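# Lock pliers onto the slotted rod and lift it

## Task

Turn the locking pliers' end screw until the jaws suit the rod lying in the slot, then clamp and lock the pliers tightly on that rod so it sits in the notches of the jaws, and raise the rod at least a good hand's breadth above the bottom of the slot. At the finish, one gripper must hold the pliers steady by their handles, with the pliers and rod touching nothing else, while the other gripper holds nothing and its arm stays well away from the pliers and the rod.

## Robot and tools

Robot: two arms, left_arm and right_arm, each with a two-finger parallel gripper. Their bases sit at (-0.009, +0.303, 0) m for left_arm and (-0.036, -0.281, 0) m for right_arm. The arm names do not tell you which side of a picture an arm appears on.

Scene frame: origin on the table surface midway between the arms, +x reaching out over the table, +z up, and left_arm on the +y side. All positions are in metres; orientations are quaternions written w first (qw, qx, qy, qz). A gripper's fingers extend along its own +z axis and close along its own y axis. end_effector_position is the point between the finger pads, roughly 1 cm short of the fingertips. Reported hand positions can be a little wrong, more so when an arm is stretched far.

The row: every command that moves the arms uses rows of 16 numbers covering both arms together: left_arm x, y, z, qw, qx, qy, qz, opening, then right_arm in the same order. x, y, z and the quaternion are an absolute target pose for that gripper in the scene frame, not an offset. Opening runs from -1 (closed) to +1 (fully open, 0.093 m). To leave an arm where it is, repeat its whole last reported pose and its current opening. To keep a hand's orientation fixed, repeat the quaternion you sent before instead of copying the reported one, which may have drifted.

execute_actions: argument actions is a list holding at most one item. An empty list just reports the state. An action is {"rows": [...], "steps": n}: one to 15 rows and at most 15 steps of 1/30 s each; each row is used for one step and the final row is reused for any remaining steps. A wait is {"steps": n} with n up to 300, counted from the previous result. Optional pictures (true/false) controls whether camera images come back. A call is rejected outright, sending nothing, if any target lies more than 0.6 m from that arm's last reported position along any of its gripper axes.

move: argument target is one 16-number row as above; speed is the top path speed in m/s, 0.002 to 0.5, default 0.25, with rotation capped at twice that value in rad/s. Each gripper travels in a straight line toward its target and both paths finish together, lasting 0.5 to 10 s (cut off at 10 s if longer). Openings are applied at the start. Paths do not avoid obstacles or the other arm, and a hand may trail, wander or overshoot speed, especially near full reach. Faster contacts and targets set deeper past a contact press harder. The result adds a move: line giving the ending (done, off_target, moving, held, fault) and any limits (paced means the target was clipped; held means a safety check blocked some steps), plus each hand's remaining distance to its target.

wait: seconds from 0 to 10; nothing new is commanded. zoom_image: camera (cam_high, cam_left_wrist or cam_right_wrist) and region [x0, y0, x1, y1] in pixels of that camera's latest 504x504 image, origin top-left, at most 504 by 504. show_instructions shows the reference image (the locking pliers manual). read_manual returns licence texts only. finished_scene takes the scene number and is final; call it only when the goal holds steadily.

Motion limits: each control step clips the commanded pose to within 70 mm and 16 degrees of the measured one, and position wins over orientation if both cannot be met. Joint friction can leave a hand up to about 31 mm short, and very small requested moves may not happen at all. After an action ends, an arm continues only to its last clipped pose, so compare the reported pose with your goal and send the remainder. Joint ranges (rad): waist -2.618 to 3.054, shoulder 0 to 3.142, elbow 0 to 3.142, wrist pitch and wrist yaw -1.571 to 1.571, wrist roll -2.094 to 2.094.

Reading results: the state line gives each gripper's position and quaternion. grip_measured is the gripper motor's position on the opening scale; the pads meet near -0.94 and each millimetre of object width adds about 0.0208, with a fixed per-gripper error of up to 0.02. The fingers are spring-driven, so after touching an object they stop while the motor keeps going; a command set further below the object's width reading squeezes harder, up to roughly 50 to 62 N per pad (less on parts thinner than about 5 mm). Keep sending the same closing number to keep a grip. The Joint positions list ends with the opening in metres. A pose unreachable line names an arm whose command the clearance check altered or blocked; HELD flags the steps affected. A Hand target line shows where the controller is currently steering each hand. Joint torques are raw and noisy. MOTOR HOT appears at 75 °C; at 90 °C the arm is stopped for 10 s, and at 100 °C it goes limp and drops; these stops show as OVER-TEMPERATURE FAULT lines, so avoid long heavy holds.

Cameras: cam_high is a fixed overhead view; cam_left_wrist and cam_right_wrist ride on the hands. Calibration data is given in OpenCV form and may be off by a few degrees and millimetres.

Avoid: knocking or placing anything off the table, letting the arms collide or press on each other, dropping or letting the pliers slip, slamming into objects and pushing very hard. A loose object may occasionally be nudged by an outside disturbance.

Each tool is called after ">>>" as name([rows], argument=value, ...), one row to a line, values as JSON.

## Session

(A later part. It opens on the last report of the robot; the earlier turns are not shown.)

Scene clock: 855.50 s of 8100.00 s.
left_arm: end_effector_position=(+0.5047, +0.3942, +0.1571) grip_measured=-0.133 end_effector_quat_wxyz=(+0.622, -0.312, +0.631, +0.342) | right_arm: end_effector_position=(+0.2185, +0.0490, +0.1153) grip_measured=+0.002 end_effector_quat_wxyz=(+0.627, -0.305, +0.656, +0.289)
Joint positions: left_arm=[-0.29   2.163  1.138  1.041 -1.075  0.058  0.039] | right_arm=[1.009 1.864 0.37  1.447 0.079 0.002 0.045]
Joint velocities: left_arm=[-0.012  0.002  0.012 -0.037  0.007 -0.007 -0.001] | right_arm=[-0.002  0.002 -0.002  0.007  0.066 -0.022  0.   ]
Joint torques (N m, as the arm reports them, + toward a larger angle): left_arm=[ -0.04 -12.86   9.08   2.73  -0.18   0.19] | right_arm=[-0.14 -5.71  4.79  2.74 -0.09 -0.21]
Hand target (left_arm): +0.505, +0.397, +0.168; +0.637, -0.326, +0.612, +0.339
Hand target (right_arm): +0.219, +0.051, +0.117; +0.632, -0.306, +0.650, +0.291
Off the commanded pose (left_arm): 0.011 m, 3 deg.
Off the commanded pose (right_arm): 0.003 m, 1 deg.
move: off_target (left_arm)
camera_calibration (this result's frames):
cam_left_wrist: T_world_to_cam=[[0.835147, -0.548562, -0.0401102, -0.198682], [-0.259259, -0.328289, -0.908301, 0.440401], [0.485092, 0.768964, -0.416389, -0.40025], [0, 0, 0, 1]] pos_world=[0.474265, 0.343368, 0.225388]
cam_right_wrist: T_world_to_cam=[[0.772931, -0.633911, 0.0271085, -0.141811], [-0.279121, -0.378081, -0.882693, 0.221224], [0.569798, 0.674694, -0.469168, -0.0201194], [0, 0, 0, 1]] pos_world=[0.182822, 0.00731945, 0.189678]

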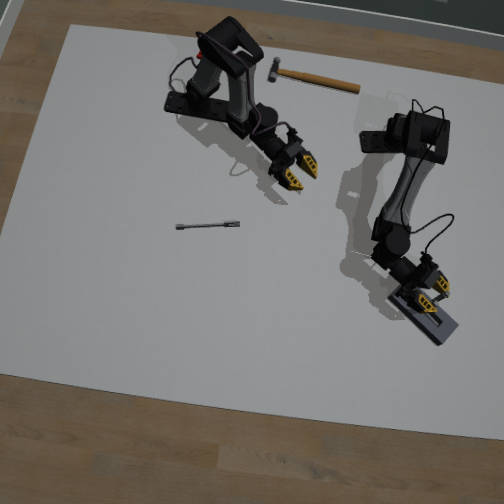

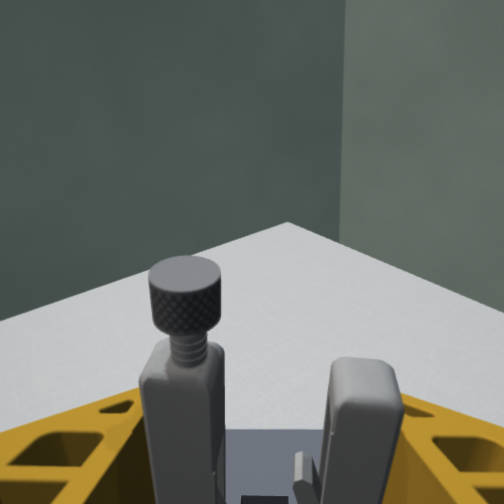

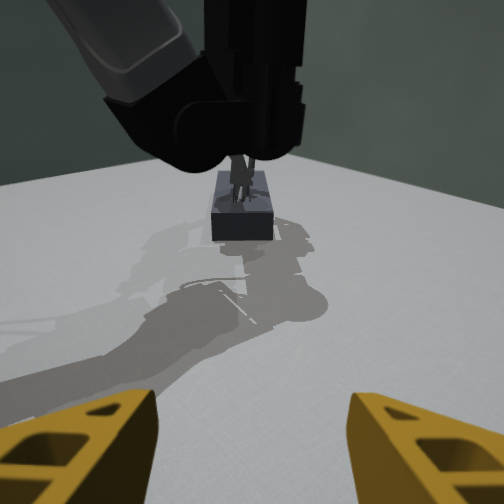

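>>> execute_actions(actions=[])

Scene clock: 862.33 s of 8100.00 s.
left_arm: end_effector_position=(+0.5047, +0.3942, +0.1571) grip_measured=-0.133 end_effector_quat_wxyz=(+0.622, -0.312, +0.631, +0.343) | right_arm: end_effector_position=(+0.2185, +0.0490, +0.1153) grip_measured=+0.002 end_effector_quat_wxyz=(+0.627, -0.305, +0.656, +0.289)
Joint positions: left_arm=[-0.29   2.164  1.138  1.045 -1.075  0.061  0.039] | right_arm=[1.009 1.864 0.37  1.447 0.079 0.002 0.045]
Joint velocities: left_arm=[-0.012 -0.012 -0.002 -0.022  0.022 -0.007  0.001] | right_arm=[ 0.032 -0.012  0.002  0.007  0.037 -0.022 -0.001]
Joint torques (N m, as the arm reports them, + toward a larger angle): left_arm=[  0.09 -12.81   9.     2.73  -0.22   0.19] | right_arm=[-0.12 -5.73  4.81  2.72 -0.08 -0.21]
Hand target (left_arm): +0.505, +0.397, +0.168; +0.636, -0.326, +0.612, +0.339
Hand target (right_arm): +0.219, +0.051, +0.117; +0.632, -0.306, +0.650, +0.291
Off the commanded pose (left_arm): 0.011 m, 3 deg.
Off the commanded pose (right_arm): 0.003 m, 1 deg.
Steps of this call (steps 1 to 205: nothing new was sent). Readings (end_effector_position):
1: left_arm (+0.5047, +0.3942, +0.1570) | right_arm (+0.2185, +0.0490, +0.1153)
2: left_arm (+0.5047, +0.3942, +0.1572) | right_arm (+0.2185, +0.0490, +0.1153)
4: left_arm (+0.5047, +0.3942, +0.1571) | right_arm (+0.2185, +0.0490, +0.1153)
8: left_arm (+0.5047, +0.3942, +0.1570) | right_arm (+0.2185, +0.0490, +0.1153)
205: the state above
camera_calibration (this result's frames):
cam_left_wrist: T_world_to_cam=[[0.835152, -0.54848, -0.0411172, -0.198596], [-0.259458, -0.326945, -0.908729, 0.44003], [0.484976, 0.769595, -0.415357, -0.400627], [0, 0, 0, 1]] pos_world=[0.474322, 0.343261, 0.225299]
cam_right_wrist: T_world_to_cam=[[0.772931, -0.633911, 0.0271085, -0.141811], [-0.279121, -0.378081, -0.882693, 0.221224], [0.569798, 0.674694, -0.469168, -0.0201194], [0, 0, 0, 1]] pos_world=[0.182822, 0.00731945, 0.189678]

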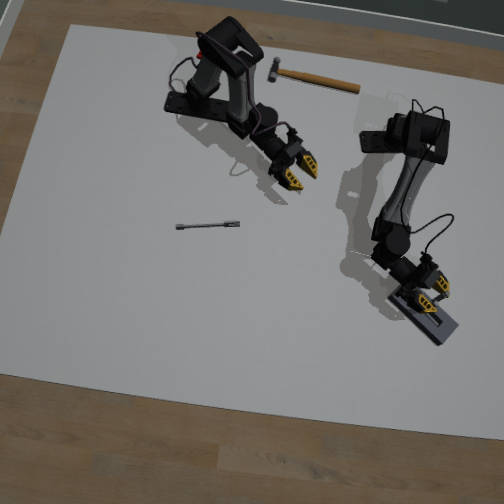

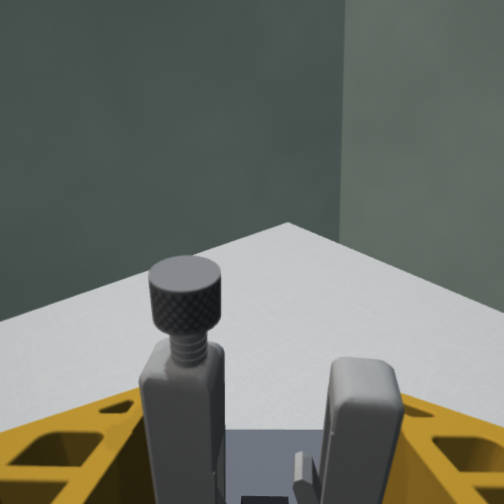

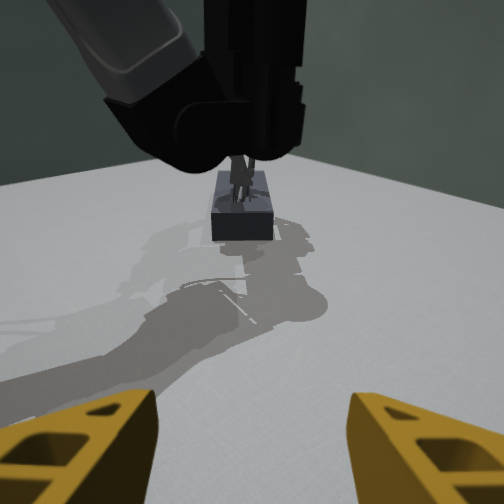

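>>> move(target=[0.507,0.396,0.20,0.647,-0.341,0.6025,0.322,-0.15,0.2188,0.0512,0.1167,0.632,-0.306,0.650,0.291,0], speed=0.03)

>>> zoom_image(camera="cam_right_wrist", region=[200, 130, 290, 220])

Scene clock: 867.00 s of 8100.00 s.
left_arm: end_effector_position=(+0.5020, +0.3935, +0.1709) grip_measured=-0.133 end_effector_quat_wxyz=(+0.622, -0.318, +0.631, +0.338) | right_arm: end_effector_position=(+0.2185, +0.0490, +0.1153) grip_measured=+0.002 end_effector_quat_wxyz=(+0.627, -0.305, +0.656, +0.289)
Joint positions: left_arm=[-0.292  2.115  1.138  0.983 -1.079  0.036  0.039] | right_arm=[1.009 1.864 0.37  1.447 0.079 0.002 0.045]
Joint velocities: left_arm=[ 0.017  0.002 -0.012 -0.022  0.022 -0.022  0.001] | right_arm=[-0.037 -0.002  0.002 -0.022 -0.066  0.022  0.001]
Joint torques (N m, as the arm reports them, + toward a larger angle): left_arm=[  0.04 -15.56  11.68   2.3   -0.18  -0.07] | right_arm=[-0.11 -5.72  4.74  2.72 -0.08 -0.21]
Hand target (left_arm): +0.505, +0.396, +0.200; +0.646, -0.341, +0.602, +0.322
Hand target (right_arm): +0.219, +0.051, +0.117; +0.632, -0.306, +0.650, +0.291
Off the commanded pose (left_arm): 0.030 m, 5 deg.
Off the commanded pose (right_arm): 0.003 m, 1 deg.
move: off_target (left_arm)
camera_calibration (this result's frames):
cam_left_wrist: T_world_to_cam=[[0.836161, -0.547777, -0.0278609, -0.199231], [-0.252289, -0.339013, -0.906322, 0.452386], [0.487017, 0.76486, -0.421667, -0.39115], [0, 0, 0, 1]] pos_world=[0.471217, 0.343406, 0.239522]
cam_right_wrist: T_world_to_cam=[[0.772931, -0.633911, 0.0271085, -0.141811], [-0.279121, -0.378081, -0.882693, 0.221224], [0.569798, 0.674694, -0.469168, -0.0201194], [0, 0, 0, 1]] pos_world=[0.182822, 0.00731945, 0.189678]

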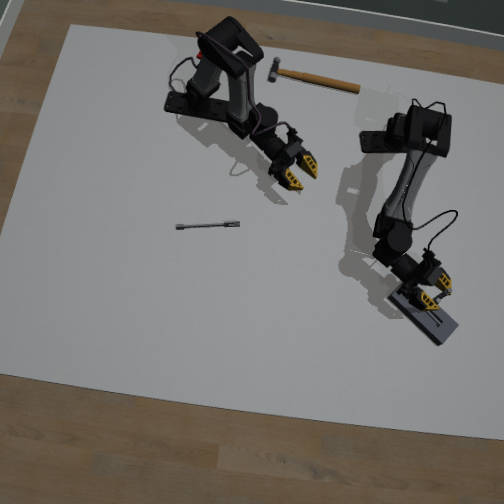

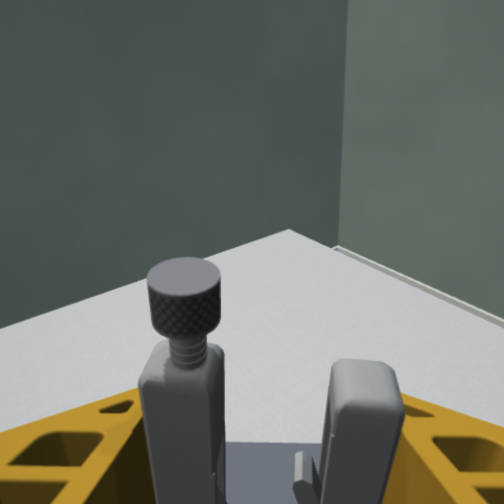

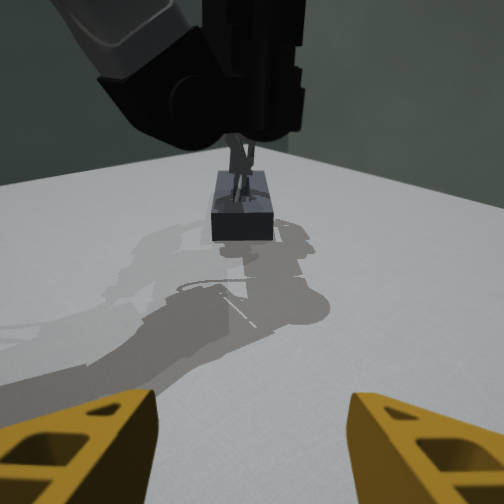

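Region (200, 130, 290, 220) of cam_right_wrist's 504x504 image, scaled by 5.600, with more detail than that image has.

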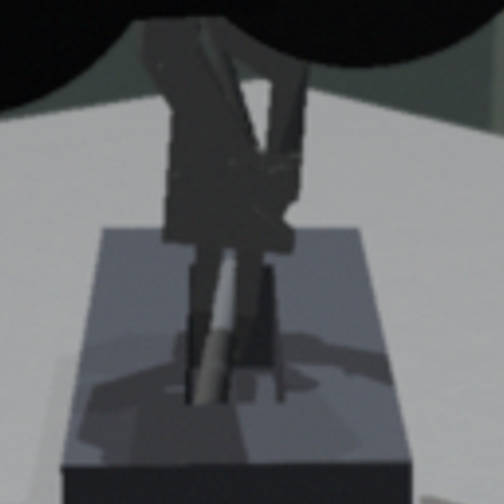

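>>> move(target=[0.518,0.394,0.205,0.647,-0.341,0.6025,0.322,-0.15,0.2188,0.0512,0.1167,0.632,-0.306,0.650,0.291,0], speed=0.02)

>>> zoom_image(camera="cam_right_wrist", region=[200, 130, 290, 220])

Scene clock: 874.37 s of 8100.00 s.
left_arm: end_effector_position=(+0.5129, +0.3926, +0.1879) grip_measured=-0.133 end_effector_quat_wxyz=(+0.628, -0.324, +0.623, +0.334) | right_arm: end_effector_position=(+0.2185, +0.0490, +0.1153) grip_measured=+0.002 end_effector_quat_wxyz=(+0.627, -0.305, +0.656, +0.289)
Joint positions: left_arm=[-0.292  2.115  1.21   0.931 -1.084  0.033  0.039] | right_arm=[1.009 1.864 0.37  1.447 0.079 0.002 0.045]
Joint velocities: left_arm=[ 0.012  0.017 -0.002  0.081 -0.051 -0.007  0.   ] | right_arm=[-0.007 -0.007 -0.007 -0.037 -0.037 -0.007  0.001]
Joint torques (N m, as the arm reports them, + toward a larger angle): left_arm=[ -0.08 -13.8   11.51   2.41  -0.2   -0.04] | right_arm=[-0.12 -5.71  4.73  2.72 -0.08 -0.21]
Hand target (left_arm): +0.516, +0.394, +0.205; +0.646, -0.341, +0.602, +0.322
Hand target (right_arm): +0.219, +0.051, +0.117; +0.632, -0.306, +0.650, +0.291
Off the commanded pose (left_arm): 0.018 m, 4 deg.
Off the commanded pose (right_arm): 0.003 m, 1 deg.
move: off_target (left_arm)
camera_calibration (this result's frames):
cam_left_wrist: T_world_to_cam=[[0.839039, -0.544034, -0.00633942, -0.215352], [-0.229874, -0.343915, -0.910429, 0.461407], [0.493124, 0.765343, -0.413617, -0.393445], [0, 0, 0, 1]] pos_world=[0.480771, 0.342647, 0.255978]
cam_right_wrist: T_world_to_cam=[[0.772931, -0.633911, 0.0271085, -0.141811], [-0.279121, -0.378081, -0.882693, 0.221224], [0.569798, 0.674694, -0.469168, -0.0201194], [0, 0, 0, 1]] pos_world=[0.182822, 0.00731945, 0.189678]

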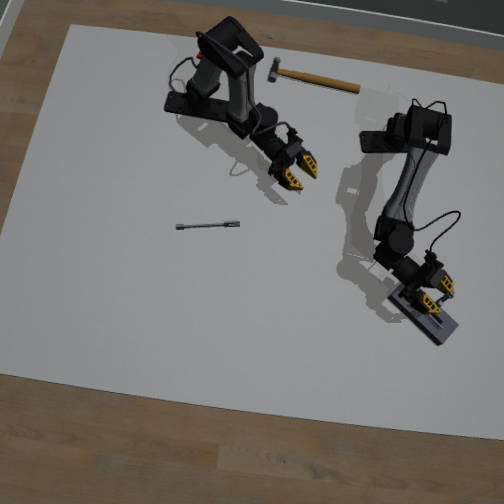

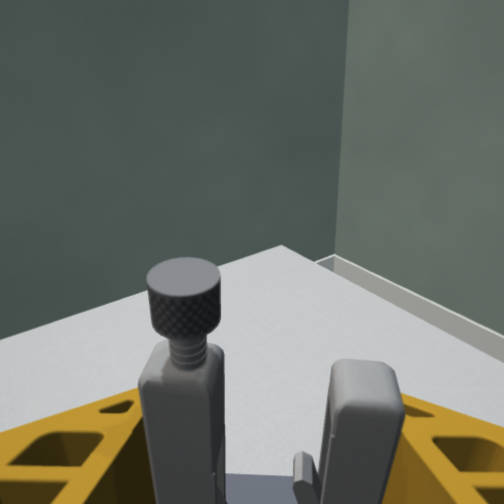

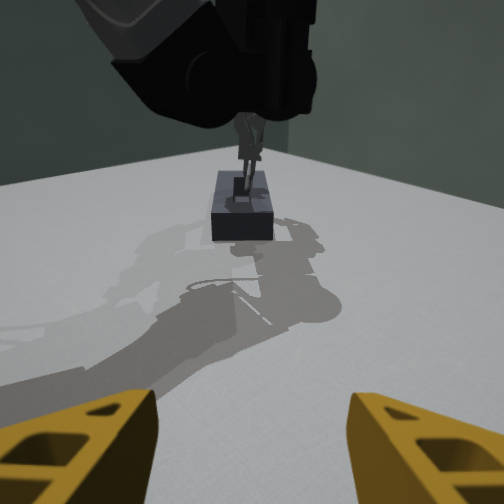

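Region (200, 130, 290, 220) of cam_right_wrist's 504x504 image, scaled by 5.600, with more detail than that image has.

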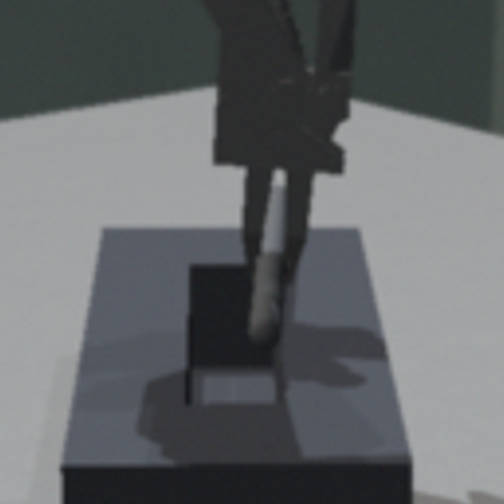

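Rod is out. Lift further.

>>> move(target=[0.50,0.385,0.33,0.638,-0.325,0.611,0.339,-0.15,0.2188,0.0512,0.1167,0.66,-0.32,0.62,0.28,0], speed=0.08)

Scene clock: 878.23 s of 8100.00 s.
left_arm: end_effector_position=(+0.4999, +0.3890, +0.3057) grip_measured=-0.133 end_effector_quat_wxyz=(+0.619, -0.315, +0.628, +0.350) | right_arm: end_effector_position=(+0.2185, +0.0500, +0.1161) grip_measured=+0.002 end_effector_quat_wxyz=(+0.648, -0.321, +0.633, +0.275)
Joint positions: left_arm=[-0.306  1.879  1.385  0.522 -1.109  0.075  0.039] | right_arm=[ 1.009  1.92   0.37   1.543  0.075 -0.067  0.045]
Joint velocities: left_arm=[-0.002 -0.002  0.002 -0.007  0.007 -0.022 -0.002] | right_arm=[-0.007  0.022 -0.002 -0.051  0.051  0.022  0.   ]
Joint torques (N m, as the arm reports them, + toward a larger angle): left_arm=[ -0.98 -14.31  12.69   2.29  -0.17   0.14] | right_arm=[-0.36 -5.96  4.3   2.71 -0.13 -0.24]
Hand target (left_arm): +0.497, +0.385, +0.330; +0.637, -0.325, +0.611, +0.339
Hand target (right_arm): +0.219, +0.051, +0.117; +0.653, -0.323, +0.627, +0.277
Off the commanded pose (left_arm): 0.025 m, 3 deg.
Off the commanded pose (right_arm): 0.001 m, 2 deg.
joint sent to its limit (right arm) — the command would take joint 4 (wrist pitch) past its upper limit, so that joint was sent only as far as its limit.
move: off_target (left_arm)
camera_calibration (this result's frames):
cam_left_wrist: T_world_to_cam=[[0.844176, -0.534007, -0.0469425, -0.199715], [-0.256751, -0.325897, -0.909874, 0.570744], [0.47058, 0.780146, -0.412222, -0.330455], [0, 0, 0, 1]] pos_world=[0.47064, 0.337157, 0.373709]
cam_right_wrist: T_world_to_cam=[[0.77174, -0.629081, 0.0931379, -0.148853], [-0.210059, -0.390404, -0.896359, 0.209412], [0.600244, 0.672192, -0.433435, -0.0310755], [0, 0, 0, 1]] pos_world=[0.177517, 0.00900352, 0.188103]

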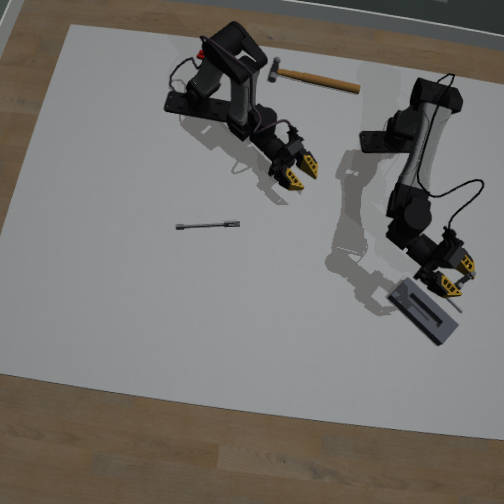

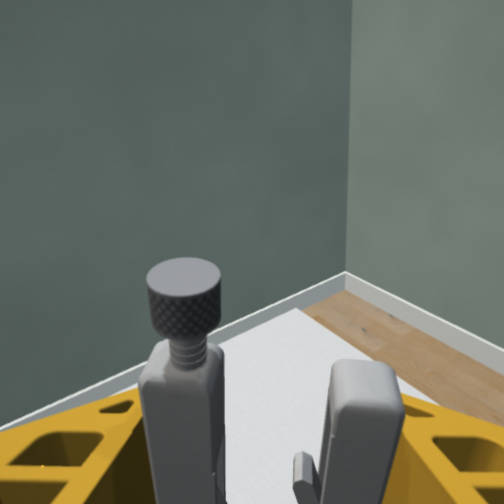

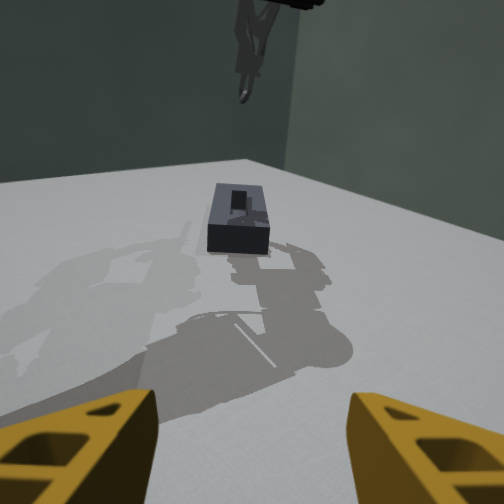

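>>> zoom_image(camera="cam_right_wrist", region=[210, 40, 280, 110])

Region (210, 40, 280, 110) of cam_right_wrist's 504x504 image, scaled by 7.200, with more detail than that image has.

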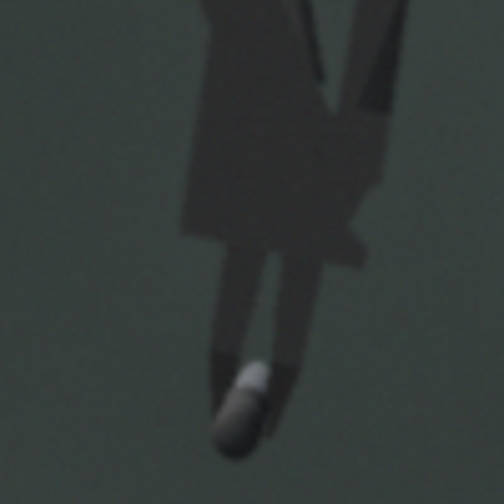

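>>> move(target=[0.50,0.385,0.33,0.638,-0.325,0.611,0.339,-0.15,0.2,-0.3,0.15,0.383,0,0.924,0,0], speed=0.25)

Scene clock: 888.03 s of 8100.00 s.
left_arm: end_effector_position=(+0.5000, +0.3890, +0.3030) grip_measured=-0.133 end_effector_quat_wxyz=(+0.614, -0.311, +0.633, +0.354) | right_arm: end_effector_position=(+0.2013, -0.2989, +0.1476) grip_measured=+0.002 end_effector_quat_wxyz=(+0.380, +0.000, +0.925, +0.004)
Joint positions: left_arm=[-0.306  1.879  1.385  0.504 -1.109  0.075  0.039] | right_arm=[-0.097  0.704  0.606 -0.7   -0.12  -0.109  0.045]
Joint velocities: left_arm=[ 0.007 -0.007 -0.007  0.066 -0.022 -0.037 -0.001] | right_arm=[ 0.002  0.007  0.007  0.051 -0.022 -0.095  0.001]
Joint torques (N m, as the arm reports them, + toward a larger angle): left_arm=[ -0.94 -13.78  13.25   2.46  -0.19   0.17] | right_arm=[-0.93  1.53  9.4   1.91 -0.23 -0.21]
Hand target (left_arm): +0.498, +0.385, +0.330; +0.637, -0.325, +0.611, +0.339
Hand target (right_arm): +0.203, -0.299, +0.151; +0.376, -0.002, +0.926, +0.006
Off the commanded pose (left_arm): 0.027 m, 4 deg.
Off the commanded pose (right_arm): 0.003 m, 1 deg.
move: off_target (left_arm)
camera_calibration (this result's frames):
cam_left_wrist: T_world_to_cam=[[0.843197, -0.533879, -0.0631818, -0.194525], [-0.272892, -0.32379, -0.905919, 0.574376], [0.463194, 0.78111, -0.41871, -0.32629], [0, 0, 0, 1]] pos_world=[0.471902, 0.336993, 0.371427]
cam_right_wrist: T_world_to_cam=[[0.0314342, -0.999505, -0.00127895, -0.305765], [-0.942637, -0.0292202, -0.332538, 0.270107], [0.332336, 0.0116587, -0.943089, 0.159101], [0, 0, 0, 1]] pos_world=[0.21135, -0.299576, 0.239476]

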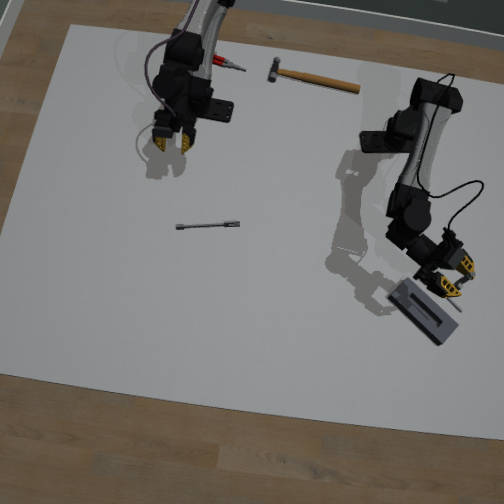

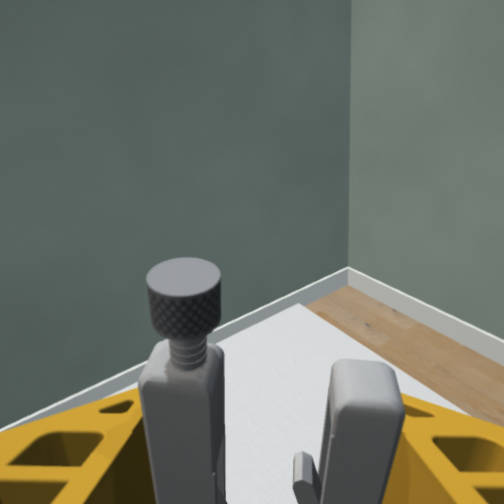

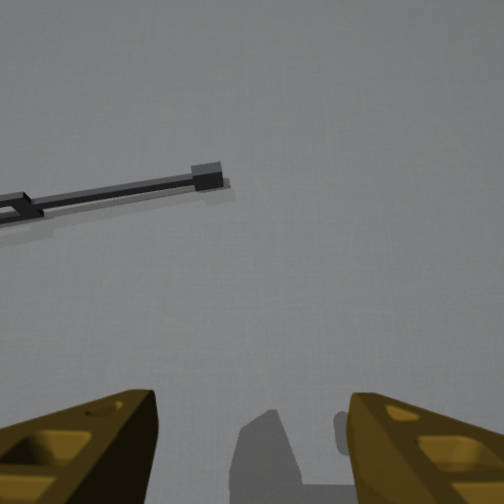

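>>> finished_scene(scene=2)

The scene is finished: the task was done.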